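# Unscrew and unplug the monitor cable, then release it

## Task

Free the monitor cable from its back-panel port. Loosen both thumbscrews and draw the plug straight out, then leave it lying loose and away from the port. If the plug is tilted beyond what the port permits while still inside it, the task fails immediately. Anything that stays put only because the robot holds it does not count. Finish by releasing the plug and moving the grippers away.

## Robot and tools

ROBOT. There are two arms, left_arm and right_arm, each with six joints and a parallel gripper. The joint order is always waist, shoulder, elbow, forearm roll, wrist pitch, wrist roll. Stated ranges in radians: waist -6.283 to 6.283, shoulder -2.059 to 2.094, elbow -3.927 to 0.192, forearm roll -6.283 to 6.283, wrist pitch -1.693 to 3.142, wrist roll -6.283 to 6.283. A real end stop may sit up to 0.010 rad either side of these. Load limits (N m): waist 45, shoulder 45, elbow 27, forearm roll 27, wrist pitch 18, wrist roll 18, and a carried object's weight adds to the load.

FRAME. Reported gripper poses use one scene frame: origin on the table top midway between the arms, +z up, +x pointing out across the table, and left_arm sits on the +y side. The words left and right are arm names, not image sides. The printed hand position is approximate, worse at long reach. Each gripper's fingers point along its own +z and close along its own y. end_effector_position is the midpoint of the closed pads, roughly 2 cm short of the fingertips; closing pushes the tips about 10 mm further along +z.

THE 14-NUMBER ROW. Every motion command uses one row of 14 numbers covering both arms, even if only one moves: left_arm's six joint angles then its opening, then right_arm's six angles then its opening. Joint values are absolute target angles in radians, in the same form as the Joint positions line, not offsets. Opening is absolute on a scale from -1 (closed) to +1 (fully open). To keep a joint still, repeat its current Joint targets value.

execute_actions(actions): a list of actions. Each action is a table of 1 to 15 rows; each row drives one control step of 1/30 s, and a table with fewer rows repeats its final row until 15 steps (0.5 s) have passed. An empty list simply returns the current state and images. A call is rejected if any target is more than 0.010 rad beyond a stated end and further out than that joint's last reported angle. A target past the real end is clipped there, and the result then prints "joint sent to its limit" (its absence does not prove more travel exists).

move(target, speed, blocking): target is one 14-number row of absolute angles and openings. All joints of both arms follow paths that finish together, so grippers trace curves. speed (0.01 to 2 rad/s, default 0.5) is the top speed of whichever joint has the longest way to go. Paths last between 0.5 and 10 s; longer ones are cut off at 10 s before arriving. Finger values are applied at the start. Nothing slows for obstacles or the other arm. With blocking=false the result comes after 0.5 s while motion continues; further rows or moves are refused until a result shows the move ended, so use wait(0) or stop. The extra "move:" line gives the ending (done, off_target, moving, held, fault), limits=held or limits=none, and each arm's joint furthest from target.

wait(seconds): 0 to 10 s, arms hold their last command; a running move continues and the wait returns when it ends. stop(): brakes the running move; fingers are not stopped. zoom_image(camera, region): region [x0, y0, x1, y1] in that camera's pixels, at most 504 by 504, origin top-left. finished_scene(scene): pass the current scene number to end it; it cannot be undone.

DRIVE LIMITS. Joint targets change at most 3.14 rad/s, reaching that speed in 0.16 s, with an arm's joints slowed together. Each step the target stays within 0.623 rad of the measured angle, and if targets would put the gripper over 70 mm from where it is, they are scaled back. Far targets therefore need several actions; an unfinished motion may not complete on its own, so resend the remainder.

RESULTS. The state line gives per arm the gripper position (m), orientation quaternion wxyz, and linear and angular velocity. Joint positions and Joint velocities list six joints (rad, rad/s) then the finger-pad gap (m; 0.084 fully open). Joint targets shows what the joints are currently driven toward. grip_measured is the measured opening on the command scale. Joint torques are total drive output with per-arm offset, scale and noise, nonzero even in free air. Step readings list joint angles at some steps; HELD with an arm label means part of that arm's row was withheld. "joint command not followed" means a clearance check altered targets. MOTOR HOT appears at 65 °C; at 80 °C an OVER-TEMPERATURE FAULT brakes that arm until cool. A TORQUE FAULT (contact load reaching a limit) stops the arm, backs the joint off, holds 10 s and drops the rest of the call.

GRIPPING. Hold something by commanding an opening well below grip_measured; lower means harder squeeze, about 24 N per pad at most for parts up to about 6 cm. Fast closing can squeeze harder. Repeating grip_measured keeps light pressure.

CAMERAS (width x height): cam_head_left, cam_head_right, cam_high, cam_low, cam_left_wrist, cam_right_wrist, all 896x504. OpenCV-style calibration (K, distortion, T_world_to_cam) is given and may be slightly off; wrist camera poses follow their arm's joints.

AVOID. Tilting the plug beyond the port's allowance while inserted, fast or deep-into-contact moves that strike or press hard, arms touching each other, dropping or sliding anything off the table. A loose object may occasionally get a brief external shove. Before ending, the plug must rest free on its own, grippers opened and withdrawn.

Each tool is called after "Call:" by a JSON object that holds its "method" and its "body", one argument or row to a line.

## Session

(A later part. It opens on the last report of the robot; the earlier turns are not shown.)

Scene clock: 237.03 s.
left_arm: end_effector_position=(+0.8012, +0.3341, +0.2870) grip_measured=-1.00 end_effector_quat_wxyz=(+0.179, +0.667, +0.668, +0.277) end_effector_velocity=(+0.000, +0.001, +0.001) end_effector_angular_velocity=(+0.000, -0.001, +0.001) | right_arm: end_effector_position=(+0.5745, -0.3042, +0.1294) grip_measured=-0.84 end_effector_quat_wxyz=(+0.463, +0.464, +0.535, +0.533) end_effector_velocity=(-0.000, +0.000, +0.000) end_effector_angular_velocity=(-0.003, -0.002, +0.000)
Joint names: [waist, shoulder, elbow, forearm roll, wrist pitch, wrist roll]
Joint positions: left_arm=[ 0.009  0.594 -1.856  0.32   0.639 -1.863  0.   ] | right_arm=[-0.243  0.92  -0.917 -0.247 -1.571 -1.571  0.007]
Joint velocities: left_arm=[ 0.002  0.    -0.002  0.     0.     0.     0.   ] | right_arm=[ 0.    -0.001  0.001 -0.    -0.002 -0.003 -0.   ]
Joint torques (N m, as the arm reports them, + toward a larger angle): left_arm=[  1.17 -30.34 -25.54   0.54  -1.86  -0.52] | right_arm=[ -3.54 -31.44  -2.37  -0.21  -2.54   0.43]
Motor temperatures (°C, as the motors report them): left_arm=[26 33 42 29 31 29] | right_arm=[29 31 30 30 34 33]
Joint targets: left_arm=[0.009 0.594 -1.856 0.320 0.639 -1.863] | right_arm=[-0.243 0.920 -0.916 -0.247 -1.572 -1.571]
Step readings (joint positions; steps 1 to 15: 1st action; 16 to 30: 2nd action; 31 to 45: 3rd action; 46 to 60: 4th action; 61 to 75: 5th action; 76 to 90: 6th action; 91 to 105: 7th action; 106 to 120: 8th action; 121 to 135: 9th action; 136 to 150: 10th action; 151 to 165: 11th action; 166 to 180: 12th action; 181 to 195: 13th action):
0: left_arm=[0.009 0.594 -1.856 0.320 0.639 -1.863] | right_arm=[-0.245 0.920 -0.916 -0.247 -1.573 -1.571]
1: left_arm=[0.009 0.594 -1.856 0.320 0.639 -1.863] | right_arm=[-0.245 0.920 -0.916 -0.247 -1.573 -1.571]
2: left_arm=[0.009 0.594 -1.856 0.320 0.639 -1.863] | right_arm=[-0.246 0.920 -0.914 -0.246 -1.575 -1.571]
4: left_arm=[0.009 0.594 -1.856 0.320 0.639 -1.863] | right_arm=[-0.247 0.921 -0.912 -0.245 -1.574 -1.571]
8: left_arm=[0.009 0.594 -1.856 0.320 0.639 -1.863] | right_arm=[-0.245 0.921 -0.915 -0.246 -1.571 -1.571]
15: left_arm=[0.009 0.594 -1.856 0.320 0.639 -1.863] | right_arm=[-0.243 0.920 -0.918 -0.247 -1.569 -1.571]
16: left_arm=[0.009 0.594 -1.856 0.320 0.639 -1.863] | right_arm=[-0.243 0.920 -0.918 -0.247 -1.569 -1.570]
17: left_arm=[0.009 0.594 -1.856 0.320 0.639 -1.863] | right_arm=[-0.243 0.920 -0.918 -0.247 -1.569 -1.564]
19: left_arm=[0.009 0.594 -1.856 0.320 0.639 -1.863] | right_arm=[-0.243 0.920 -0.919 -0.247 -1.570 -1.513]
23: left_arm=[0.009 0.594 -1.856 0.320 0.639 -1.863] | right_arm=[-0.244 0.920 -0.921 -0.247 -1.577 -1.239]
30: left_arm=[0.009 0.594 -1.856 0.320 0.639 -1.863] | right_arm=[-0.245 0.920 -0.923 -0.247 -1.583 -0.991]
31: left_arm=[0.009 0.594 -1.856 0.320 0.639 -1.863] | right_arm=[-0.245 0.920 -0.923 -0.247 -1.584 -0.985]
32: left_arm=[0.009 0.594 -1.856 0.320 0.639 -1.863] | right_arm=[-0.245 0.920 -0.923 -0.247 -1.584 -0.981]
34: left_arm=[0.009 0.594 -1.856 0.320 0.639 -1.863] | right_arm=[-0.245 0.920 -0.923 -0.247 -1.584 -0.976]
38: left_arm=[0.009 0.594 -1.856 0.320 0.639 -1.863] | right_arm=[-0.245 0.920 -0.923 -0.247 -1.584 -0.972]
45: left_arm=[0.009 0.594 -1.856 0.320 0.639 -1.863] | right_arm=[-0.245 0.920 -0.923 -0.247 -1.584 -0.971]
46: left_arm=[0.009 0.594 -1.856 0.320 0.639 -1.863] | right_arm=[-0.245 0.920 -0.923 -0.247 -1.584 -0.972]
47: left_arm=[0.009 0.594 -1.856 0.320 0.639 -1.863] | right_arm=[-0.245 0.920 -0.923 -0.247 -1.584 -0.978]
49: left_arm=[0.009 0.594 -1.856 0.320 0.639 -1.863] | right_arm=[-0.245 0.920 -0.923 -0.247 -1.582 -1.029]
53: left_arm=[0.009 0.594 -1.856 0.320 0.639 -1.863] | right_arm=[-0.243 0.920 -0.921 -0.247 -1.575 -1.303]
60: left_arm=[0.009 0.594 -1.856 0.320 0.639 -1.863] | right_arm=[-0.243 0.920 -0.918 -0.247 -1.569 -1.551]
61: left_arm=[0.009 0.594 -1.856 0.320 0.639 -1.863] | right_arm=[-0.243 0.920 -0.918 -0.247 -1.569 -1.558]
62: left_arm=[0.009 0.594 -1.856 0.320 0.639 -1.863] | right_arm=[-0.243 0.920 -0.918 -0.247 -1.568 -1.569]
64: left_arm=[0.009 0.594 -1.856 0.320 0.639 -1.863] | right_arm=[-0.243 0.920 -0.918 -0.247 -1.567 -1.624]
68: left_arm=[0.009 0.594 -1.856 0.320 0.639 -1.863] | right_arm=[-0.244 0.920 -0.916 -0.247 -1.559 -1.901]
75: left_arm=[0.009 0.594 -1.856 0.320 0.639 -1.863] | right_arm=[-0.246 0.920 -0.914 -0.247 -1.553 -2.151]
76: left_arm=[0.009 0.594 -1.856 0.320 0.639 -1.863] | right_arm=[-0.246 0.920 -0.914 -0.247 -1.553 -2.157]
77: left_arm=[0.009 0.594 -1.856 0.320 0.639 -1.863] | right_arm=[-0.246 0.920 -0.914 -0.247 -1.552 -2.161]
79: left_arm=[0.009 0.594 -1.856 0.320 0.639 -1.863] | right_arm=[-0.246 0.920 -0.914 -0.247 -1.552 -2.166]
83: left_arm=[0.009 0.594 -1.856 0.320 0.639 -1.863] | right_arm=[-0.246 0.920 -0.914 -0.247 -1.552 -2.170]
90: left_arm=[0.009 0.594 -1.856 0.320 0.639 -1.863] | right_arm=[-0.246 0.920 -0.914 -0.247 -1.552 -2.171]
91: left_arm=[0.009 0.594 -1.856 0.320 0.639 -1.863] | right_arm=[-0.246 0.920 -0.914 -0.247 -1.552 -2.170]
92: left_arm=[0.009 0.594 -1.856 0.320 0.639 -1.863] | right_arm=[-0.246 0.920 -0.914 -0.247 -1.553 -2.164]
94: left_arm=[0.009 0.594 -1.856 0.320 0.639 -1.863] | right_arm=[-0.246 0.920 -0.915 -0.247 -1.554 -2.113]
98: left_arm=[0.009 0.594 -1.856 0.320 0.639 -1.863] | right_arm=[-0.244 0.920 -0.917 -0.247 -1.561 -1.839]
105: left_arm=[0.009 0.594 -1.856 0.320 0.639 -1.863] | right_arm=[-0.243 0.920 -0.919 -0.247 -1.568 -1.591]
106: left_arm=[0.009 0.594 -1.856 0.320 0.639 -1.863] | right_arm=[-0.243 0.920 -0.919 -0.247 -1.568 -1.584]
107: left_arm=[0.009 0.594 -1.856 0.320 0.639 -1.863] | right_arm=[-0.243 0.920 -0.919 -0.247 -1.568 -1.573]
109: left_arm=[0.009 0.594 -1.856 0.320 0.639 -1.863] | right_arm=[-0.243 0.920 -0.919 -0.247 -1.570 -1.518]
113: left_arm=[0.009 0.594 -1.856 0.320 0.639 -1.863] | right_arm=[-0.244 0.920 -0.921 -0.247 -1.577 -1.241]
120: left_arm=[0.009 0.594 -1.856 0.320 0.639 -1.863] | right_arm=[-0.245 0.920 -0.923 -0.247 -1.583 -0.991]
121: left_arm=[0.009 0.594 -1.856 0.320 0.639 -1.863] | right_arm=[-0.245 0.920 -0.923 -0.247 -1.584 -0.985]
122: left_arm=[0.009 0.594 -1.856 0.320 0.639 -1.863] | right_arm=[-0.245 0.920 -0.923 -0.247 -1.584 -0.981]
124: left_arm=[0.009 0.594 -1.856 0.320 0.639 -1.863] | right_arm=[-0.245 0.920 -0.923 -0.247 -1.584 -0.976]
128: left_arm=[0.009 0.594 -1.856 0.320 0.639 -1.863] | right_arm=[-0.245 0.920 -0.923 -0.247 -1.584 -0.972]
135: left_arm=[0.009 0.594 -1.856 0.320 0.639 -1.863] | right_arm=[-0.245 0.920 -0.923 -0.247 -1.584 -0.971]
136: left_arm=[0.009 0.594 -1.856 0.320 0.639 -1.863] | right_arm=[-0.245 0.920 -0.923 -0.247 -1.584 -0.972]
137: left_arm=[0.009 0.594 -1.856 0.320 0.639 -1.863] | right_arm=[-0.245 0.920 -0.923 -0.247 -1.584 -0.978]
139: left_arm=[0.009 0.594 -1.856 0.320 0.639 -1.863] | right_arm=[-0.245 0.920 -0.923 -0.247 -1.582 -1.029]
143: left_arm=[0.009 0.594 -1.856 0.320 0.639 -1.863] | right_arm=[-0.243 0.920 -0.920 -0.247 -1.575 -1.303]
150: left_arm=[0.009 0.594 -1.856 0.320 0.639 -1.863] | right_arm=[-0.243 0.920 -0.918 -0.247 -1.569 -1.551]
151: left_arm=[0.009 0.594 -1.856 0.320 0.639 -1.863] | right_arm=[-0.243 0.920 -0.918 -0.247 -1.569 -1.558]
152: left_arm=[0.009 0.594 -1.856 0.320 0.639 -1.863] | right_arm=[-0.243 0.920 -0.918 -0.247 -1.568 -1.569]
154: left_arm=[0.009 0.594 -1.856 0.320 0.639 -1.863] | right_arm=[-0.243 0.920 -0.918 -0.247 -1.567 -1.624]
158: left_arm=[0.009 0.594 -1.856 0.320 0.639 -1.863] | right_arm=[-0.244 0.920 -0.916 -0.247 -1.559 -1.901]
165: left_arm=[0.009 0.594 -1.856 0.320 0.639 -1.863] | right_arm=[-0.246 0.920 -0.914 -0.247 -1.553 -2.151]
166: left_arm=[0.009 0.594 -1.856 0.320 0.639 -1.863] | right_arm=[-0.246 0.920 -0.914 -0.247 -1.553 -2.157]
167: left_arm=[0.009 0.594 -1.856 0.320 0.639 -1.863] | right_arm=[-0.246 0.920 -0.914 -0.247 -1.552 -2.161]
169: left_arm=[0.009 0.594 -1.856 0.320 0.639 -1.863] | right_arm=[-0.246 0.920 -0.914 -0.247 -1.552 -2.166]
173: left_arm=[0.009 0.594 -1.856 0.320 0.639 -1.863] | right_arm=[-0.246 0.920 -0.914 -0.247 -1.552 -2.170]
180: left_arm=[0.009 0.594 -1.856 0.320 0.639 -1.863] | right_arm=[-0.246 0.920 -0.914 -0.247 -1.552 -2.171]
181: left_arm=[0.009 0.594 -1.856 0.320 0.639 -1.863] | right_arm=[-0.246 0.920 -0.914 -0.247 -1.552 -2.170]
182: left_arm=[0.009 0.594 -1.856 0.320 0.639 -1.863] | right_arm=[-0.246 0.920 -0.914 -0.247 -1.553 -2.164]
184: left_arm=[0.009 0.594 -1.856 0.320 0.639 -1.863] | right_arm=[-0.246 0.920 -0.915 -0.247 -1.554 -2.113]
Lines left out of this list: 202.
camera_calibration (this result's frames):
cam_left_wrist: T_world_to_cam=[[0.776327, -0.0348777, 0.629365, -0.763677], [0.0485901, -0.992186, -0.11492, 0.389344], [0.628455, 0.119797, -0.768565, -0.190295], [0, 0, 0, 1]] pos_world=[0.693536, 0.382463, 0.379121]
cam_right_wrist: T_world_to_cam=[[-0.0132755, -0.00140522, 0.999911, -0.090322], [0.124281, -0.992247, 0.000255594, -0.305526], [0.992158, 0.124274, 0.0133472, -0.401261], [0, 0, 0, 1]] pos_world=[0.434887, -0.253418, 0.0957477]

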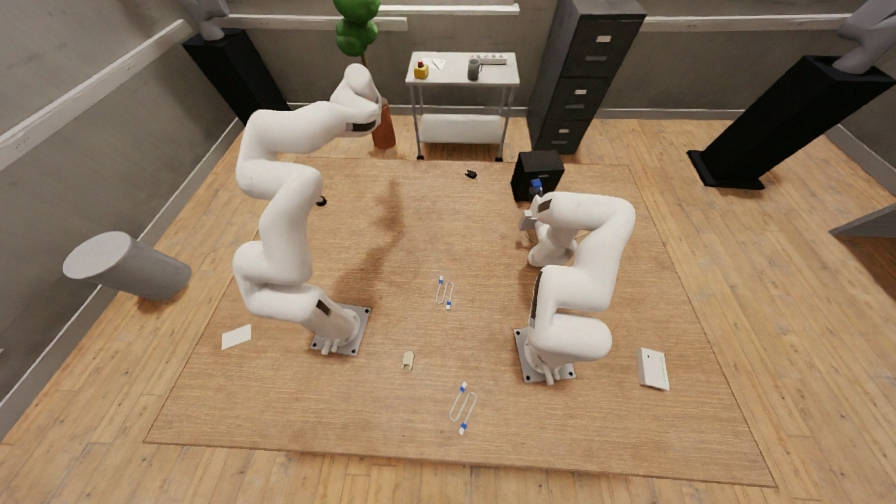

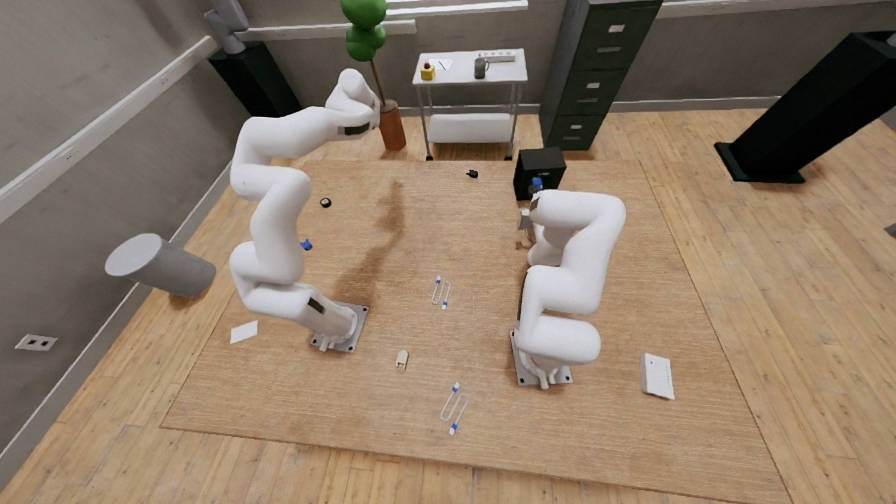

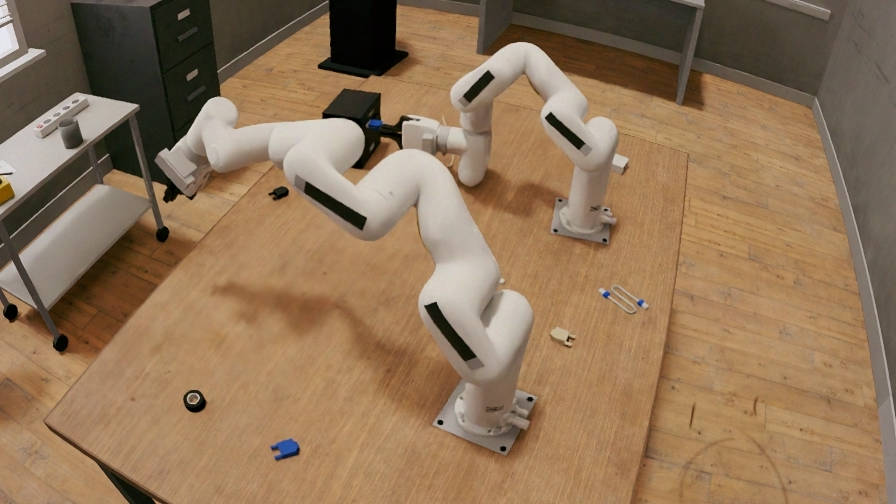

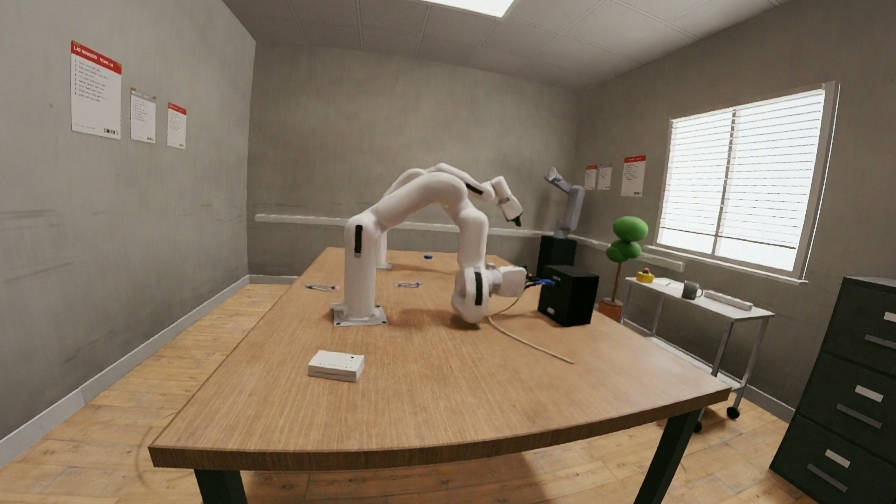

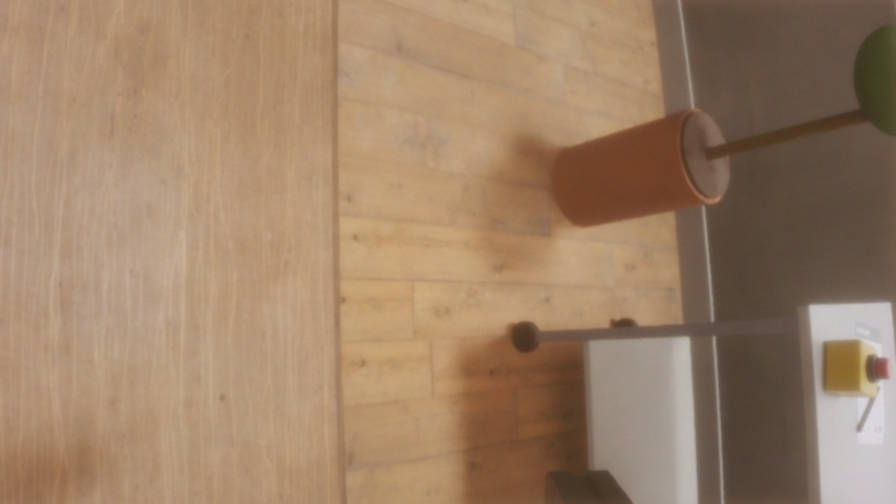

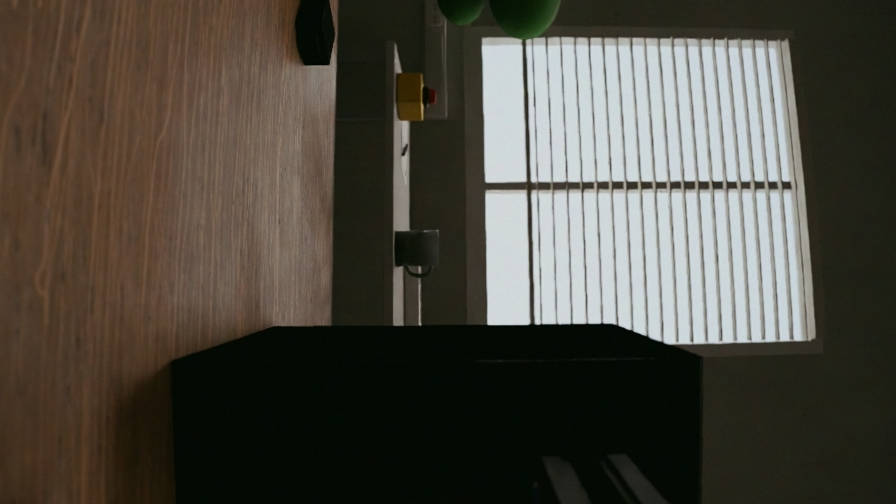

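Call:
{"method": "execute_actions", "body": {
  "actions": [
    [[0.009,0.594,-1.856,0.32,0.639,-1.863,-1,-0.2425,0.92,-0.9186,-0.247,-1.5682,-1.571,-1]],
    [[0.009,0.594,-1.856,0.32,0.639,-1.863,-1,-0.246,0.92,-0.914,-0.247,-1.5525,-2.171,-1]],
    [[0.009,0.594,-1.856,0.32,0.639,-1.863,-1,-0.246,0.92,-0.914,-0.247,-1.5525,-2.171,-0.72]],
    [[0.009,0.594,-1.856,0.32,0.639,-1.863,-1,-0.2425,0.92,-0.9186,-0.247,-1.5682,-1.571,-0.72]],
    [[0.009,0.594,-1.856,0.32,0.639,-1.863,-1,-0.2449,0.92,-0.9232,-0.247,-1.5839,-0.971,-0.72]],
    [[0.009,0.594,-1.856,0.32,0.639,-1.863,-1,-0.2449,0.92,-0.9232,-0.247,-1.5839,-0.971,-1]],
    [[0.009,0.594,-1.856,0.32,0.639,-1.863,-1,-0.2425,0.92,-0.9186,-0.247,-1.5682,-1.571,-1]],
    [[0.009,0.594,-1.856,0.32,0.639,-1.863,-1,-0.246,0.92,-0.914,-0.247,-1.5525,-2.171,-1]],
    [[0.009,0.594,-1.856,0.32,0.639,-1.863,-1,-0.246,0.92,-0.914,-0.247,-1.5525,-2.171,-0.72]],
    [[0.009,0.594,-1.856,0.32,0.639,-1.863,-1,-0.2425,0.92,-0.9186,-0.247,-1.5682,-1.571,-0.72]],
    [[0.009,0.594,-1.856,0.32,0.639,-1.863,-1,-0.2449,0.92,-0.9232,-0.247,-1.5839,-0.971,-0.72]],
    [[0.009,0.594,-1.856,0.32,0.639,-1.863,-1,-0.2449,0.92,-0.9232,-0.247,-1.5839,-0.971,-1]],
    [[0.009,0.594,-1.856,0.32,0.639,-1.863,-1,-0.2425,0.92,-0.9186,-0.247,-1.5682,-1.571,-1]],
    [[0.009,0.594,-1.856,0.32,0.639,-1.863,-1,-0.246,0.92,-0.914,-0.247,-1.5525,-2.171,-1]],
    [[0.009,0.594,-1.856,0.32,0.639,-1.863,-1,-0.246,0.92,-0.914,-0.247,-1.5525,-2.171,-0.72]],
    [[0.009,0.594,-1.856,0.32,0.639,-1.863,-1,-0.2425,0.92,-0.9186,-0.247,-1.5682,-1.571,-0.72]],
    [[0.009,0.594,-1.856,0.32,0.639,-1.863,-1,-0.2449,0.92,-0.9232,-0.247,-1.5839,-0.971,-0.72]],
    [[0.009,0.594,-1.856,0.32,0.639,-1.863,-1,-0.2449,0.92,-0.9232,-0.247,-1.5839,-0.971,-1]],
    [[0.009,0.594,-1.856,0.32,0.639,-1.863,-1,-0.2425,0.92,-0.9186,-0.247,-1.5682,-1.571,-1]],
    [[0.009,0.594,-1.856,0.32,0.639,-1.863,-1,-0.246,0.92,-0.914,-0.247,-1.5525,-2.171,-1]],
    [[0.009,0.594,-1.856,0.32,0.639,-1.863,-1,-0.246,0.92,-0.914,-0.247,-1.5525,-2.171,-0.72]],
    [[0.009,0.594,-1.856,0.32,0.639,-1.863,-1,-0.2425,0.92,-0.9186,-0.247,-1.5682,-1.571,-0.72]],
    [[0.009,0.594,-1.856,0.32,0.639,-1.863,-1,-0.2449,0.92,-0.9232,-0.247,-1.5839,-0.971,-0.72]],
    [[0.009,0.594,-1.856,0.32,0.639,-1.863,-1,-0.2449,0.92,-0.9232,-0.247,-1.5839,-0.971,-1]],
    [[0.009,0.594,-1.856,0.32,0.639,-1.863,-1,-0.2425,0.92,-0.9186,-0.247,-1.5682,-1.571,-1]],
    [[0.009,0.594,-1.856,0.32,0.639,-1.863,-1,-0.246,0.92,-0.914,-0.247,-1.5525,-2.171,-1]],
    [[0.009,0.594,-1.856,0.32,0.639,-1.863,-1,-0.246,0.92,-0.914,-0.247,-1.5525,-2.171,-0.72]],
    [[0.009,0.594,-1.856,0.32,0.639,-1.863,-1,-0.2425,0.92,-0.9186,-0.247,-1.5682,-1.571,-0.72]],
    [[0.009,0.594,-1.856,0.32,0.639,-1.863,-1,-0.2449,0.92,-0.9232,-0.247,-1.5839,-0.971,-0.72]],
    [[0.009,0.594,-1.856,0.32,0.639,-1.863,-1,-0.2449,0.92,-0.9232,-0.247,-1.5839,-0.971,-1]],
    [[0.009,0.594,-1.856,0.32,0.639,-1.863,-1,-0.2425,0.92,-0.9186,-0.247,-1.5682,-1.571,-1]],
    [[0.009,0.594,-1.856,0.32,0.639,-1.863,-1,-0.246,0.92,-0.914,-0.247,-1.5525,-2.171,-1]],
    [[0.009,0.594,-1.856,0.32,0.639,-1.863,-1,-0.246,0.92,-0.914,-0.247,-1.5525,-2.171,-0.72]],
    [[0.009,0.594,-1.856,0.32,0.639,-1.863,-1,-0.2425,0.92,-0.9186,-0.247,-1.5682,-1.571,-0.72]],
    [[0.009,0.594,-1.856,0.32,0.639,-1.863,-1,-0.2449,0.92,-0.9232,-0.247,-1.5839,-0.971,-0.72]],
    [[0.009,0.594,-1.856,0.32,0.639,-1.863,-1,-0.2449,0.92,-0.9232,-0.247,-1.5839,-0.971,-1]],
    [[0.009,0.594,-1.856,0.32,0.639,-1.863,-1,-0.2425,0.92,-0.9186,-0.247,-1.5682,-1.571,-1]],
    [[0.009,0.594,-1.856,0.32,0.639,-1.863,-1,-0.246,0.92,-0.914,-0.247,-1.5525,-2.171,-1]],
    [[0.009,0.594,-1.856,0.32,0.639,-1.863,-1,-0.246,0.92,-0.914,-0.247,-1.5525,-2.171,-0.72]],
    [[0.009,0.594,-1.856,0.32,0.639,-1.863,-1,-0.2425,0.92,-0.9186,-0.247,-1.5682,-1.571,-0.72]],
    [[0.009,0.594,-1.856,0.32,0.639,-1.863,-1,-0.2449,0.92,-0.9232,-0.247,-1.5839,-0.971,-0.72]],
    [[0.009,0.594,-1.856,0.32,0.639,-1.863,-1,-0.2449,0.92,-0.9232,-0.247,-1.5839,-0.971,-1]],
    [[0.009,0.594,-1.856,0.32,0.639,-1.863,-1,-0.2425,0.92,-0.9186,-0.247,-1.5682,-1.571,-1]],
    [[0.009,0.594,-1.856,0.32,0.639,-1.863,-1,-0.246,0.92,-0.914,-0.247,-1.5525,-2.171,-1]],
    [[0.009,0.594,-1.856,0.32,0.639,-1.863,-1,-0.246,0.92,-0.914,-0.247,-1.5525,-2.171,-0.72]],
    [[0.009,0.594,-1.856,0.32,0.639,-1.863,-1,-0.2425,0.92,-0.9186,-0.247,-1.5682,-1.571,-0.72]],
    [[0.009,0.594,-1.856,0.32,0.639,-1.863,-1,-0.2449,0.92,-0.9232,-0.247,-1.5839,-0.971,-0.72]],
    [[0.009,0.594,-1.856,0.32,0.639,-1.863,-1,-0.2449,0.92,-0.9232,-0.247,-1.5839,-0.971,-1]],
    [[0.009,0.594,-1.856,0.32,0.639,-1.863,-1,-0.2425,0.92,-0.9186,-0.247,-1.5682,-1.571,-1]],
    [[0.009,0.594,-1.856,0.32,0.639,-1.863,-1,-0.2429,0.92,-0.9156,-0.247,-1.5719,-1.571,-1]]
  ]
}}

Scene clock: 344.67 s.
left_arm: end_effector_position=(+0.8012, +0.3341, +0.2870) grip_measured=-1.00 end_effector_quat_wxyz=(+0.179, +0.667, +0.668, +0.277) end_effector_velocity=(-0.000, -0.000, +0.001) end_effector_angular_velocity=(-0.000, -0.001, -0.000) | right_arm: end_effector_position=(+0.5744, -0.3044, +0.1293) grip_measured=-0.84 end_effector_quat_wxyz=(+0.463, +0.465, +0.534, +0.533) end_effector_velocity=(-0.001, +0.000, +0.001) end_effector_angular_velocity=(-0.001, -0.003, +0.000)
Joint names: [waist, shoulder, elbow, forearm roll, wrist pitch, wrist roll]
Joint positions: left_arm=[ 0.009  0.594 -1.856  0.32   0.639 -1.863  0.   ] | right_arm=[-0.243  0.92  -0.917 -0.247 -1.571 -1.571  0.007]
Joint velocities: left_arm=[-0.001 -0.001 -0.     0.     0.    -0.001  0.   ] | right_arm=[ 0.    -0.     0.001 -0.    -0.004 -0.001 -0.   ]
Joint torques (N m, as the arm reports them, + toward a larger angle): left_arm=[  0.21 -30.22 -25.97  -0.04  -2.09  -0.4 ] | right_arm=[ -1.74 -31.8   -3.23  -0.39  -2.11   0.46]
Motor temperatures (°C, as the motors report them): left_arm=[26 33 43 29 31 29] | right_arm=[29 31 30 30 34 33]
Joint targets: left_arm=[0.009 0.594 -1.856 0.320 0.639 -1.863] | right_arm=[-0.243 0.920 -0.916 -0.247 -1.572 -1.571]
Step readings (joint positions; steps 1 to 15: 1st action; 16 to 30: 2nd action; 31 to 45: 3rd action; 46 to 60: 4th action; 61 to 75: 5th action; 76 to 90: 6th action; 91 to 105: 7th action; 106 to 120: 8th action; 121 to 135: 9th action; 136 to 150: 10th action; 151 to 165: 11th action; 166 to 180: 12th action; 181 to 195: 13th action):
0: left_arm=[0.009 0.594 -1.856 0.320 0.639 -1.863] | right_arm=[-0.243 0.920 -0.916 -0.247 -1.572 -1.571]
1: left_arm=[0.009 0.594 -1.856 0.320 0.639 -1.863] | right_arm=[-0.243 0.920 -0.916 -0.247 -1.572 -1.571]
2: left_arm=[0.009 0.594 -1.856 0.320 0.639 -1.863] | right_arm=[-0.243 0.920 -0.916 -0.247 -1.571 -1.571]
4: left_arm=[0.009 0.594 -1.856 0.320 0.639 -1.863] | right_arm=[-0.243 0.920 -0.916 -0.247 -1.571 -1.571]
8: left_arm=[0.009 0.594 -1.856 0.320 0.639 -1.863] | right_arm=[-0.243 0.920 -0.916 -0.247 -1.570 -1.571]
15: left_arm=[0.009 0.594 -1.856 0.320 0.639 -1.863] | right_arm=[-0.243 0.920 -0.917 -0.247 -1.570 -1.571]
16: left_arm=[0.009 0.594 -1.856 0.320 0.639 -1.863] | right_arm=[-0.243 0.920 -0.917 -0.247 -1.570 -1.572]
17: left_arm=[0.009 0.594 -1.856 0.320 0.639 -1.863] | right_arm=[-0.243 0.920 -0.917 -0.247 -1.569 -1.578]
19: left_arm=[0.009 0.594 -1.856 0.320 0.639 -1.863] | right_arm=[-0.243 0.920 -0.917 -0.247 -1.568 -1.629]
23: left_arm=[0.009 0.594 -1.856 0.320 0.639 -1.863] | right_arm=[-0.244 0.920 -0.915 -0.247 -1.560 -1.903]
30: left_arm=[0.009 0.594 -1.856 0.320 0.639 -1.863] | right_arm=[-0.246 0.920 -0.913 -0.247 -1.553 -2.151]
31: left_arm=[0.009 0.594 -1.856 0.320 0.639 -1.863] | right_arm=[-0.246 0.920 -0.913 -0.247 -1.553 -2.157]
32: left_arm=[0.009 0.594 -1.856 0.320 0.639 -1.863] | right_arm=[-0.246 0.920 -0.913 -0.247 -1.553 -2.161]
34: left_arm=[0.009 0.594 -1.856 0.320 0.639 -1.863] | right_arm=[-0.246 0.921 -0.913 -0.247 -1.553 -2.166]
38: left_arm=[0.009 0.594 -1.856 0.320 0.639 -1.863] | right_arm=[-0.246 0.920 -0.913 -0.247 -1.552 -2.170]
45: left_arm=[0.009 0.594 -1.856 0.320 0.639 -1.863] | right_arm=[-0.246 0.920 -0.914 -0.247 -1.552 -2.171]
46: left_arm=[0.009 0.594 -1.856 0.320 0.639 -1.863] | right_arm=[-0.246 0.920 -0.914 -0.247 -1.552 -2.170]
47: left_arm=[0.009 0.594 -1.856 0.320 0.639 -1.863] | right_arm=[-0.246 0.920 -0.914 -0.247 -1.553 -2.164]
49: left_arm=[0.009 0.594 -1.856 0.320 0.639 -1.863] | right_arm=[-0.246 0.920 -0.914 -0.247 -1.554 -2.113]
53: left_arm=[0.009 0.594 -1.856 0.320 0.639 -1.863] | right_arm=[-0.244 0.920 -0.917 -0.247 -1.561 -1.839]
60: left_arm=[0.009 0.594 -1.856 0.320 0.639 -1.863] | right_arm=[-0.243 0.920 -0.919 -0.247 -1.568 -1.591]
61: left_arm=[0.009 0.594 -1.856 0.320 0.639 -1.863] | right_arm=[-0.243 0.920 -0.919 -0.247 -1.568 -1.584]
62: left_arm=[0.009 0.594 -1.856 0.320 0.639 -1.863] | right_arm=[-0.243 0.920 -0.919 -0.247 -1.568 -1.573]
64: left_arm=[0.009 0.594 -1.856 0.320 0.639 -1.863] | right_arm=[-0.243 0.920 -0.919 -0.247 -1.570 -1.518]
68: left_arm=[0.009 0.594 -1.856 0.320 0.639 -1.863] | right_arm=[-0.244 0.920 -0.921 -0.247 -1.577 -1.241]
75: left_arm=[0.009 0.594 -1.856 0.320 0.639 -1.863] | right_arm=[-0.245 0.920 -0.923 -0.247 -1.583 -0.991]
76: left_arm=[0.009 0.594 -1.856 0.320 0.639 -1.863] | right_arm=[-0.245 0.920 -0.923 -0.247 -1.584 -0.985]
77: left_arm=[0.009 0.594 -1.856 0.320 0.639 -1.863] | right_arm=[-0.245 0.920 -0.923 -0.247 -1.584 -0.981]
79: left_arm=[0.009 0.594 -1.856 0.320 0.639 -1.863] | right_arm=[-0.245 0.920 -0.923 -0.247 -1.584 -0.976]
83: left_arm=[0.009 0.594 -1.856 0.320 0.639 -1.863] | right_arm=[-0.245 0.920 -0.923 -0.247 -1.584 -0.972]
90: left_arm=[0.009 0.594 -1.856 0.320 0.639 -1.863] | right_arm=[-0.245 0.920 -0.923 -0.247 -1.584 -0.971]
91: left_arm=[0.009 0.594 -1.856 0.320 0.639 -1.863] | right_arm=[-0.245 0.920 -0.923 -0.247 -1.584 -0.972]
92: left_arm=[0.009 0.594 -1.856 0.320 0.639 -1.863] | right_arm=[-0.245 0.920 -0.923 -0.247 -1.584 -0.978]
94: left_arm=[0.009 0.594 -1.856 0.320 0.639 -1.863] | right_arm=[-0.245 0.920 -0.923 -0.247 -1.582 -1.029]
98: left_arm=[0.009 0.594 -1.856 0.320 0.639 -1.863] | right_arm=[-0.243 0.920 -0.920 -0.247 -1.575 -1.303]
105: left_arm=[0.009 0.594 -1.856 0.320 0.639 -1.863] | right_arm=[-0.243 0.920 -0.918 -0.247 -1.569 -1.551]
106: left_arm=[0.009 0.594 -1.856 0.320 0.639 -1.863] | right_arm=[-0.243 0.920 -0.918 -0.247 -1.569 -1.558]
107: left_arm=[0.009 0.594 -1.856 0.320 0.639 -1.863] | right_arm=[-0.243 0.920 -0.918 -0.247 -1.568 -1.569]
109: left_arm=[0.009 0.594 -1.856 0.320 0.639 -1.863] | right_arm=[-0.243 0.920 -0.918 -0.247 -1.567 -1.624]
113: left_arm=[0.009 0.594 -1.856 0.320 0.639 -1.863] | right_arm=[-0.244 0.920 -0.916 -0.247 -1.559 -1.901]
120: left_arm=[0.009 0.594 -1.856 0.320 0.639 -1.863] | right_arm=[-0.246 0.920 -0.914 -0.247 -1.553 -2.151]
121: left_arm=[0.009 0.594 -1.856 0.320 0.639 -1.863] | right_arm=[-0.246 0.920 -0.914 -0.247 -1.553 -2.157]
122: left_arm=[0.009 0.594 -1.856 0.320 0.639 -1.863] | right_arm=[-0.246 0.920 -0.914 -0.247 -1.552 -2.161]
124: left_arm=[0.009 0.594 -1.856 0.320 0.639 -1.863] | right_arm=[-0.246 0.920 -0.914 -0.247 -1.552 -2.166]
128: left_arm=[0.009 0.594 -1.856 0.320 0.639 -1.863] | right_arm=[-0.246 0.920 -0.914 -0.247 -1.552 -2.170]
135: left_arm=[0.009 0.594 -1.856 0.320 0.639 -1.863] | right_arm=[-0.246 0.920 -0.914 -0.247 -1.552 -2.171]
136: left_arm=[0.009 0.594 -1.856 0.320 0.639 -1.863] | right_arm=[-0.246 0.920 -0.914 -0.247 -1.552 -2.170]
137: left_arm=[0.009 0.594 -1.856 0.320 0.639 -1.863] | right_arm=[-0.246 0.920 -0.914 -0.247 -1.553 -2.164]
139: left_arm=[0.009 0.594 -1.856 0.320 0.639 -1.863] | right_arm=[-0.246 0.920 -0.915 -0.247 -1.554 -2.113]
143: left_arm=[0.009 0.594 -1.856 0.320 0.639 -1.863] | right_arm=[-0.244 0.920 -0.917 -0.247 -1.562 -1.839]
150: left_arm=[0.009 0.594 -1.856 0.320 0.639 -1.863] | right_arm=[-0.243 0.920 -0.919 -0.247 -1.568 -1.591]
151: left_arm=[0.009 0.594 -1.856 0.320 0.639 -1.863] | right_arm=[-0.243 0.920 -0.919 -0.247 -1.568 -1.584]
152: left_arm=[0.009 0.594 -1.856 0.320 0.639 -1.863] | right_arm=[-0.243 0.920 -0.919 -0.247 -1.568 -1.573]
154: left_arm=[0.009 0.594 -1.856 0.320 0.639 -1.863] | right_arm=[-0.243 0.920 -0.919 -0.247 -1.570 -1.518]
158: left_arm=[0.009 0.594 -1.856 0.320 0.639 -1.863] | right_arm=[-0.244 0.920 -0.921 -0.247 -1.577 -1.241]
165: left_arm=[0.009 0.594 -1.856 0.320 0.639 -1.863] | right_arm=[-0.245 0.920 -0.923 -0.247 -1.583 -0.991]
166: left_arm=[0.009 0.594 -1.856 0.320 0.639 -1.863] | right_arm=[-0.245 0.920 -0.923 -0.247 -1.584 -0.985]
167: left_arm=[0.009 0.594 -1.856 0.320 0.639 -1.863] | right_arm=[-0.245 0.920 -0.923 -0.247 -1.584 -0.981]
169: left_arm=[0.009 0.594 -1.856 0.320 0.639 -1.863] | right_arm=[-0.245 0.920 -0.923 -0.247 -1.584 -0.976]
173: left_arm=[0.009 0.594 -1.856 0.320 0.639 -1.863] | right_arm=[-0.245 0.920 -0.923 -0.247 -1.584 -0.972]
180: left_arm=[0.009 0.594 -1.856 0.320 0.639 -1.863] | right_arm=[-0.245 0.920 -0.923 -0.247 -1.584 -0.971]
181: left_arm=[0.009 0.594 -1.856 0.320 0.639 -1.863] | right_arm=[-0.245 0.920 -0.923 -0.247 -1.584 -0.972]
182: left_arm=[0.009 0.594 -1.856 0.320 0.639 -1.863] | right_arm=[-0.245 0.920 -0.923 -0.247 -1.584 -0.978]
184: left_arm=[0.009 0.594 -1.856 0.320 0.639 -1.863] | right_arm=[-0.245 0.920 -0.923 -0.247 -1.582 -1.029]
Lines left out of this list: 187.
camera_calibration (this result's frames):
cam_left_wrist: T_world_to_cam=[[0.776327, -0.0348779, 0.629365, -0.763677], [0.0485899, -0.992186, -0.114921, 0.389344], [0.628455, 0.119797, -0.768565, -0.190295], [0, 0, 0, 1]] pos_world=[0.693536, 0.382463, 0.379121]
cam_right_wrist: T_world_to_cam=[[-0.0131676, -0.00147421, 0.999912, -0.0903364], [0.123691, -0.992321, 0.000165837, -0.305449], [0.992233, 0.123682, 0.0132488, -0.401332], [0, 0, 0, 1]] pos_world=[0.434807, -0.253599, 0.0956963]

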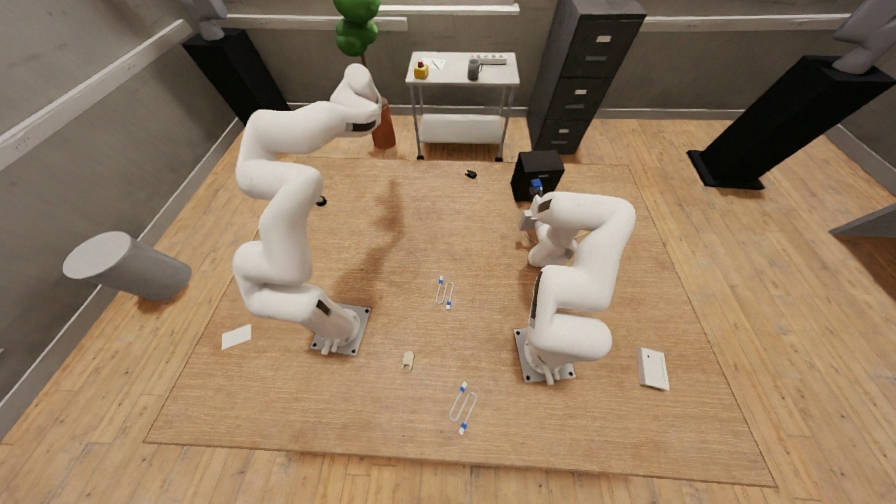

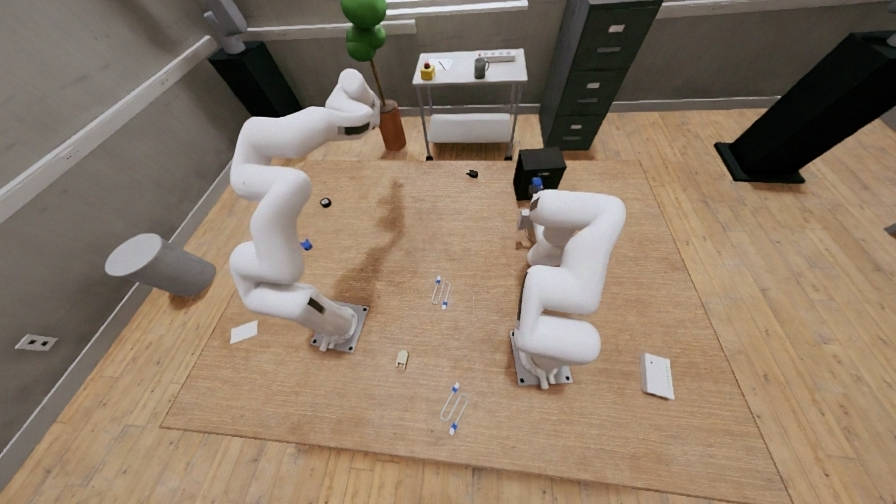

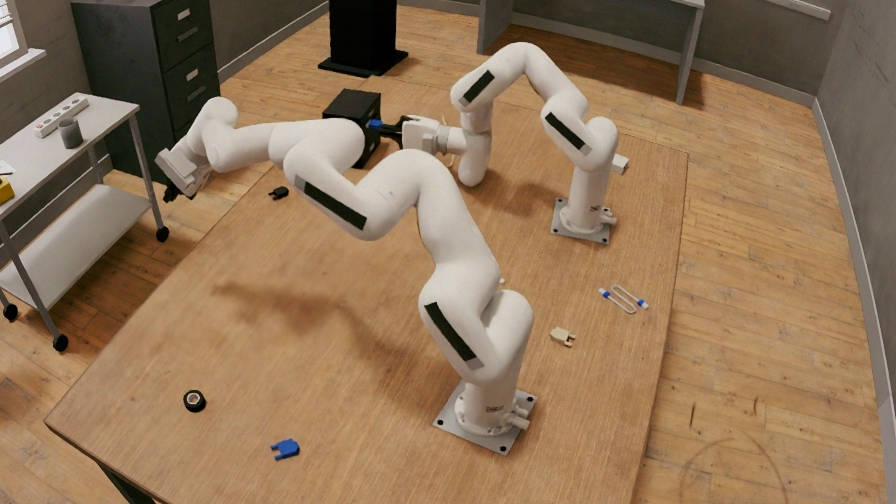

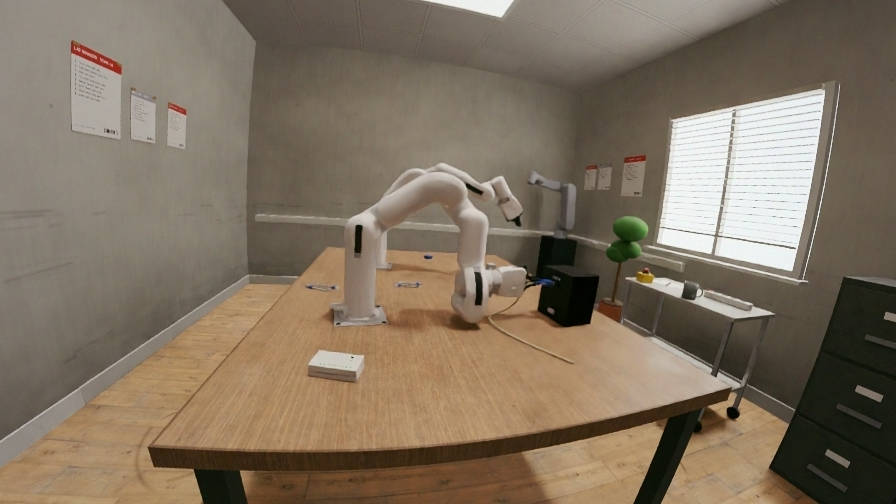

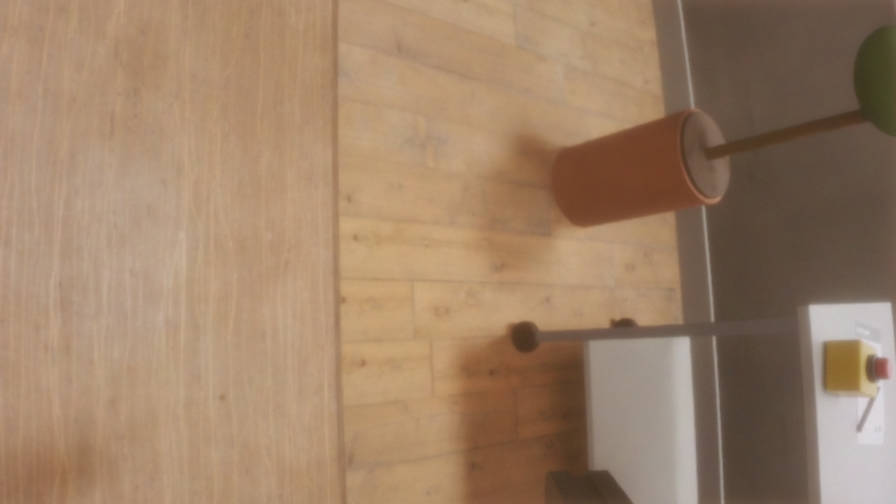

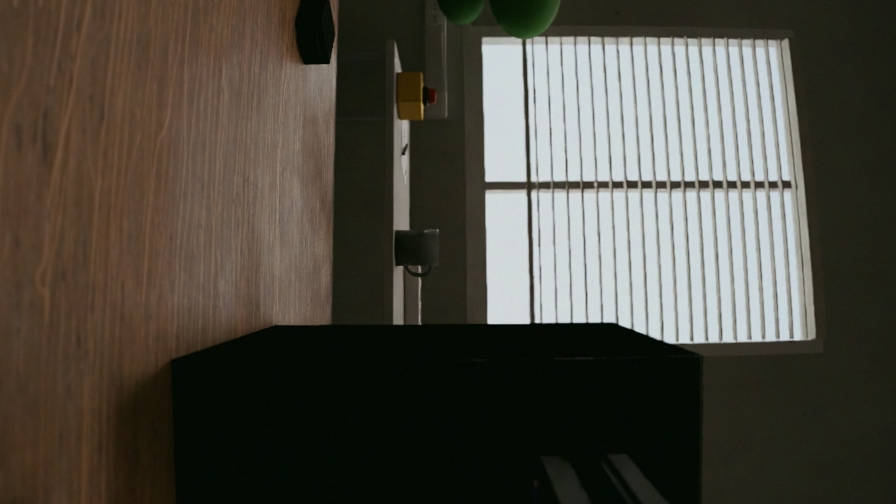

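Unclear; go look.

Call:
{"method": "execute_actions", "body": {
  "actions": [
    [[0.009,0.594,-1.856,0.32,0.639,-1.863,-1,-0.2429,0.92,-0.9156,-0.247,-1.5719,-1.571,-0.5]],
    [[0.009,0.594,-1.856,0.32,0.639,-1.863,-1,-0.264,0.90,-0.835,-0.266,-1.634,-1.571,-0.5]],
    [[0.009,0.594,-1.856,0.32,0.639,-1.863,-1,-0.28,0.88,-0.78,-0.282,-1.67,-1.571,-0.5]],
    [[0.009,0.594,-1.856,0.32,0.639,-1.863,-1,-0.33,0.86,-0.75,-0.335,-1.68,-0.8,0]],
    [[0.009,0.594,-1.856,0.32,0.639,-1.863,-1,-0.37,0.88,-0.78,-0.38,-1.67,0,0.5]],
    [[0.009,0.594,-1.856,0.32,0.639,-1.863,-1,-0.37,0.88,-0.78,-0.38,-1.67,0,0.5]]
  ]
}}

Call:
{"method": "zoom_image", "body": {
  "camera": "cam_right_wrist",
  "region": [400,354,680,504]
}}

Call:
{"method": "zoom_image", "body": {
  "camera": "cam_high",
  "region": [340,95,440,155]
}}

Scene clock: 360.10 s.
left_arm: end_effector_position=(+0.8012, +0.3341, +0.2870) grip_measured=-1.00 end_effector_quat_wxyz=(+0.179, +0.667, +0.668, +0.277) end_effector_velocity=(+0.000, +0.000, -0.000) end_effector_angular_velocity=(-0.000, +0.000, +0.000) | right_arm: end_effector_position=(+0.5289, -0.3391, +0.1360) grip_measured=+0.49 end_effector_quat_wxyz=(-0.064, +0.704, +0.038, +0.706) end_effector_velocity=(-0.000, -0.000, -0.000) end_effector_angular_velocity=(+0.003, +0.001, +0.000)
Joint names: [waist, shoulder, elbow, forearm roll, wrist pitch, wrist roll]
Joint positions: left_arm=[ 0.009  0.594 -1.856  0.32   0.639 -1.863  0.   ] | right_arm=[-0.37   0.88  -0.78  -0.38  -1.67  -0.     0.065]
Joint velocities: left_arm=[ 0.     0.     0.     0.    -0.    -0.001  0.   ] | right_arm=[-0.     0.001 -0.    -0.001  0.     0.003 -0.   ]
Joint torques (N m, as the arm reports them, + toward a larger angle): left_arm=[  0.16 -30.35 -26.39   0.91  -2.    -0.42] | right_arm=[ -1.9  -30.11  -5.05  -0.1   -1.17   0.51]
Motor temperatures (°C, as the motors report them): left_arm=[26 33 43 29 31 29] | right_arm=[29 31 30 30 34 33]
Joint targets: left_arm=[0.009 0.594 -1.856 0.320 0.639 -1.863] | right_arm=[-0.370 0.880 -0.780 -0.380 -1.670 0.000]
Step readings (joint positions; steps 1 to 15: 1st action; 16 to 30: 2nd action; 31 to 45: 3rd action; 46 to 60: 4th action; 61 to 75: 5th action; 76 to 90: 6th action):
0: left_arm=[0.009 0.594 -1.856 0.320 0.639 -1.863] | right_arm=[-0.243 0.920 -0.916 -0.247 -1.572 -1.571]
1: left_arm=[0.009 0.594 -1.856 0.320 0.639 -1.863] | right_arm=[-0.243 0.920 -0.915 -0.247 -1.573 -1.571]
2: left_arm=[0.009 0.594 -1.856 0.320 0.639 -1.863] | right_arm=[-0.242 0.920 -0.912 -0.248 -1.575 -1.571]
4: left_arm=[0.009 0.594 -1.856 0.320 0.639 -1.863] | right_arm=[-0.242 0.921 -0.910 -0.249 -1.576 -1.571]
8: left_arm=[0.009 0.594 -1.856 0.320 0.639 -1.863] | right_arm=[-0.242 0.921 -0.912 -0.248 -1.574 -1.571]
15: left_arm=[0.009 0.594 -1.856 0.320 0.639 -1.863] | right_arm=[-0.243 0.920 -0.915 -0.247 -1.572 -1.571]
16: left_arm=[0.009 0.594 -1.856 0.320 0.639 -1.863] | right_arm=[-0.243 0.920 -0.915 -0.247 -1.573 -1.571]
17: left_arm=[0.009 0.594 -1.856 0.320 0.639 -1.863] | right_arm=[-0.244 0.919 -0.910 -0.249 -1.577 -1.571]
19: left_arm=[0.009 0.594 -1.856 0.320 0.639 -1.863] | right_arm=[-0.253 0.909 -0.876 -0.257 -1.603 -1.571]
23: left_arm=[0.009 0.594 -1.856 0.320 0.639 -1.863] | right_arm=[-0.262 0.902 -0.842 -0.264 -1.628 -1.571]
30: left_arm=[0.009 0.594 -1.856 0.320 0.639 -1.863] | right_arm=[-0.264 0.900 -0.836 -0.266 -1.633 -1.571]
31: left_arm=[0.009 0.594 -1.856 0.320 0.639 -1.863] | right_arm=[-0.264 0.900 -0.835 -0.266 -1.634 -1.571]
32: left_arm=[0.009 0.594 -1.856 0.320 0.639 -1.863] | right_arm=[-0.265 0.898 -0.830 -0.268 -1.638 -1.571]
34: left_arm=[0.009 0.594 -1.856 0.320 0.639 -1.863] | right_arm=[-0.273 0.888 -0.804 -0.275 -1.654 -1.571]
38: left_arm=[0.009 0.594 -1.856 0.320 0.639 -1.863] | right_arm=[-0.279 0.882 -0.784 -0.281 -1.667 -1.571]
45: left_arm=[0.009 0.594 -1.856 0.320 0.639 -1.863] | right_arm=[-0.280 0.880 -0.781 -0.282 -1.670 -1.571]
46: left_arm=[0.009 0.594 -1.856 0.320 0.639 -1.863] | right_arm=[-0.280 0.880 -0.780 -0.282 -1.670 -1.570]
47: left_arm=[0.009 0.594 -1.856 0.320 0.639 -1.863] | right_arm=[-0.280 0.880 -0.780 -0.283 -1.670 -1.564]
49: left_arm=[0.009 0.594 -1.856 0.320 0.639 -1.863] | right_arm=[-0.284 0.878 -0.778 -0.287 -1.671 -1.513]
53: left_arm=[0.009 0.594 -1.856 0.320 0.639 -1.863] | right_arm=[-0.305 0.870 -0.765 -0.309 -1.675 -1.229]
60: left_arm=[0.009 0.594 -1.856 0.320 0.639 -1.863] | right_arm=[-0.328 0.861 -0.751 -0.333 -1.680 -0.839]
61: left_arm=[0.009 0.594 -1.856 0.320 0.639 -1.863] | right_arm=[-0.329 0.861 -0.751 -0.333 -1.680 -0.826]
62: left_arm=[0.009 0.594 -1.856 0.320 0.639 -1.863] | right_arm=[-0.329 0.861 -0.751 -0.334 -1.680 -0.811]
64: left_arm=[0.009 0.594 -1.856 0.320 0.639 -1.863] | right_arm=[-0.333 0.862 -0.753 -0.339 -1.679 -0.751]
68: left_arm=[0.009 0.594 -1.856 0.320 0.639 -1.863] | right_arm=[-0.350 0.870 -0.766 -0.358 -1.675 -0.460]
75: left_arm=[0.009 0.594 -1.856 0.320 0.639 -1.863] | right_arm=[-0.368 0.879 -0.779 -0.378 -1.670 -0.044]
76: left_arm=[0.009 0.594 -1.856 0.320 0.639 -1.863] | right_arm=[-0.369 0.879 -0.779 -0.379 -1.670 -0.030]
77: left_arm=[0.009 0.594 -1.856 0.320 0.639 -1.863] | right_arm=[-0.369 0.880 -0.779 -0.379 -1.670 -0.021]
79: left_arm=[0.009 0.594 -1.856 0.320 0.639 -1.863] | right_arm=[-0.369 0.880 -0.780 -0.380 -1.670 -0.010]
83: left_arm=[0.009 0.594 -1.856 0.320 0.639 -1.863] | right_arm=[-0.370 0.880 -0.780 -0.380 -1.670 -0.003]
90: Joint positions above
camera_calibration (this result's frames):
cam_left_wrist: T_world_to_cam=[[0.776326, -0.0348779, 0.629365, -0.763677], [0.0485899, -0.992186, -0.114921, 0.389344], [0.628456, 0.119797, -0.768565, -0.190295], [0, 0, 0, 1]] pos_world=[0.693536, 0.382463, 0.379121]
cam_right_wrist: T_world_to_cam=[[0.128073, -0.99112, -0.0357433, -0.367137], [-0.0151037, 0.0340868, -0.999305, 0.223203], [0.99165, 0.128524, -0.010604, -0.346833], [0, 0, 0, 1]] pos_world=[0.394328, -0.326909, 0.206247]

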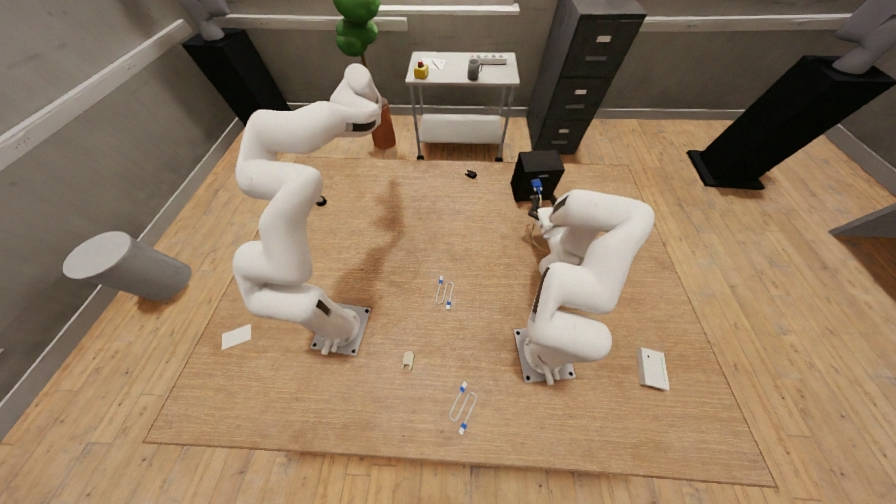

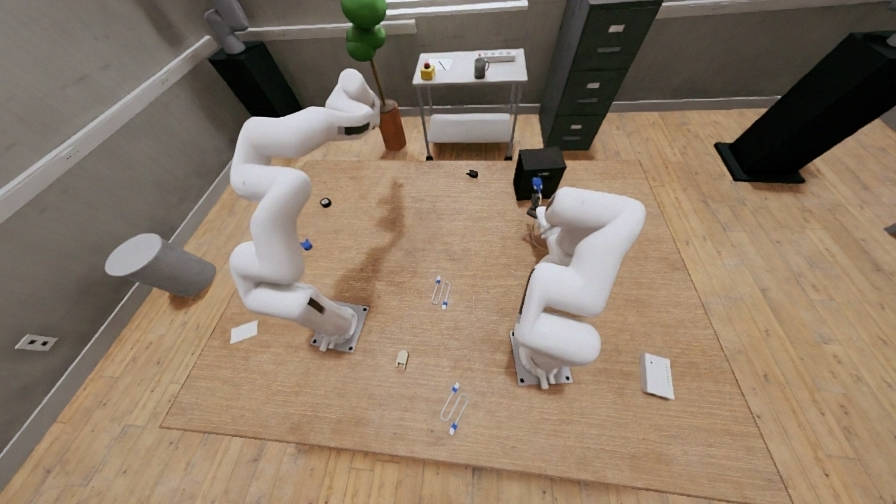

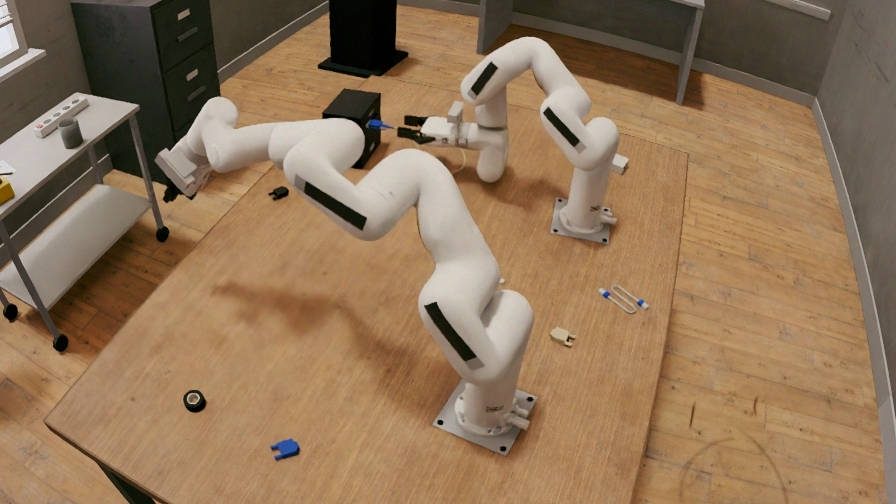

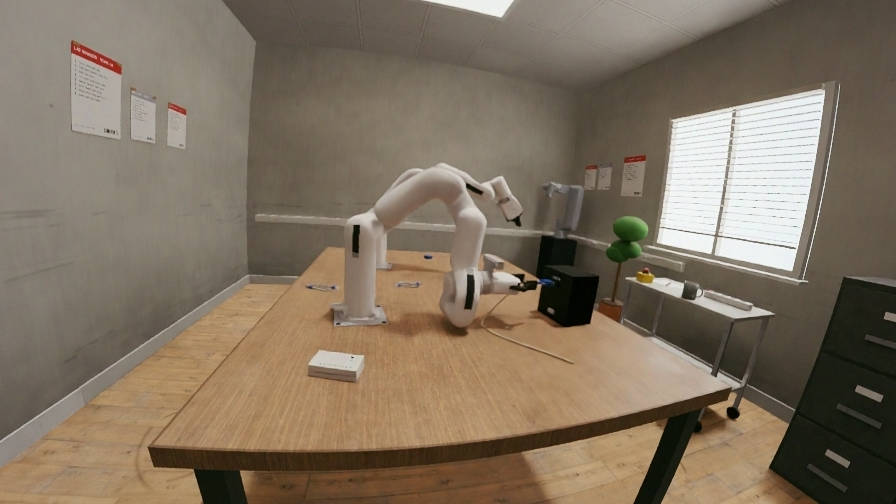

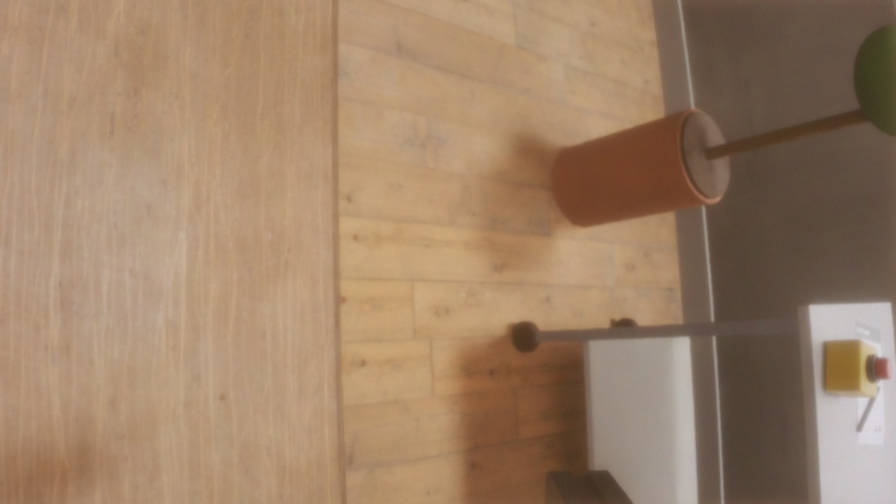

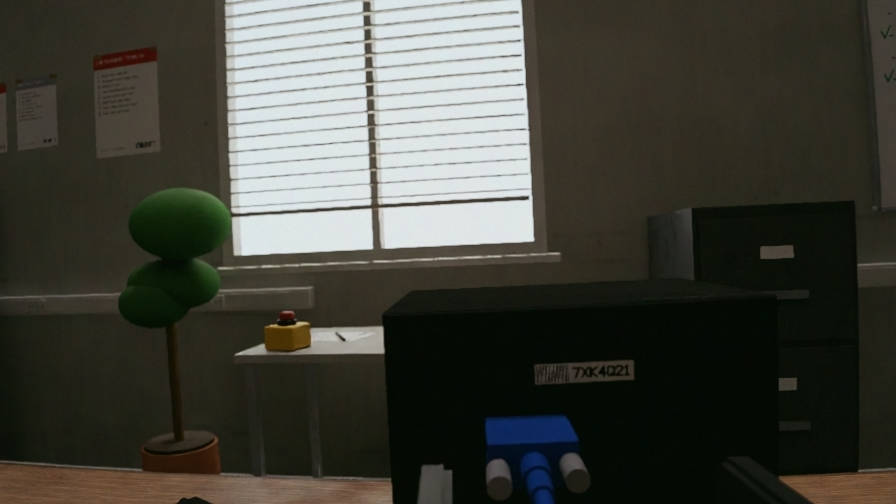

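Region (400, 354, 680, 504) of cam_right_wrist's 896x504 image, scaled by 1.800, with more detail than that image has; it fills the top 270 rows of this view, and the rest is white.

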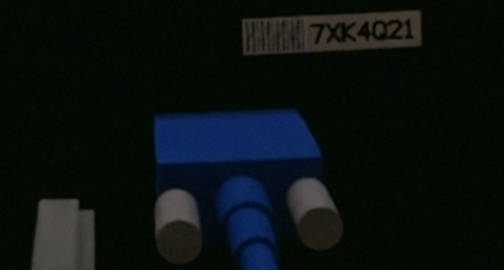

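Region (340, 95, 440, 155) of cam_high's 896x504 image, scaled by 5.040, with more detail than that image has; it fills the top 302 rows of this view, and the rest is white.

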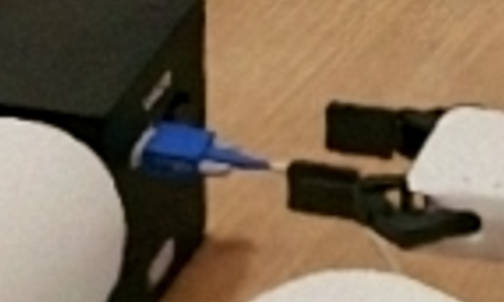

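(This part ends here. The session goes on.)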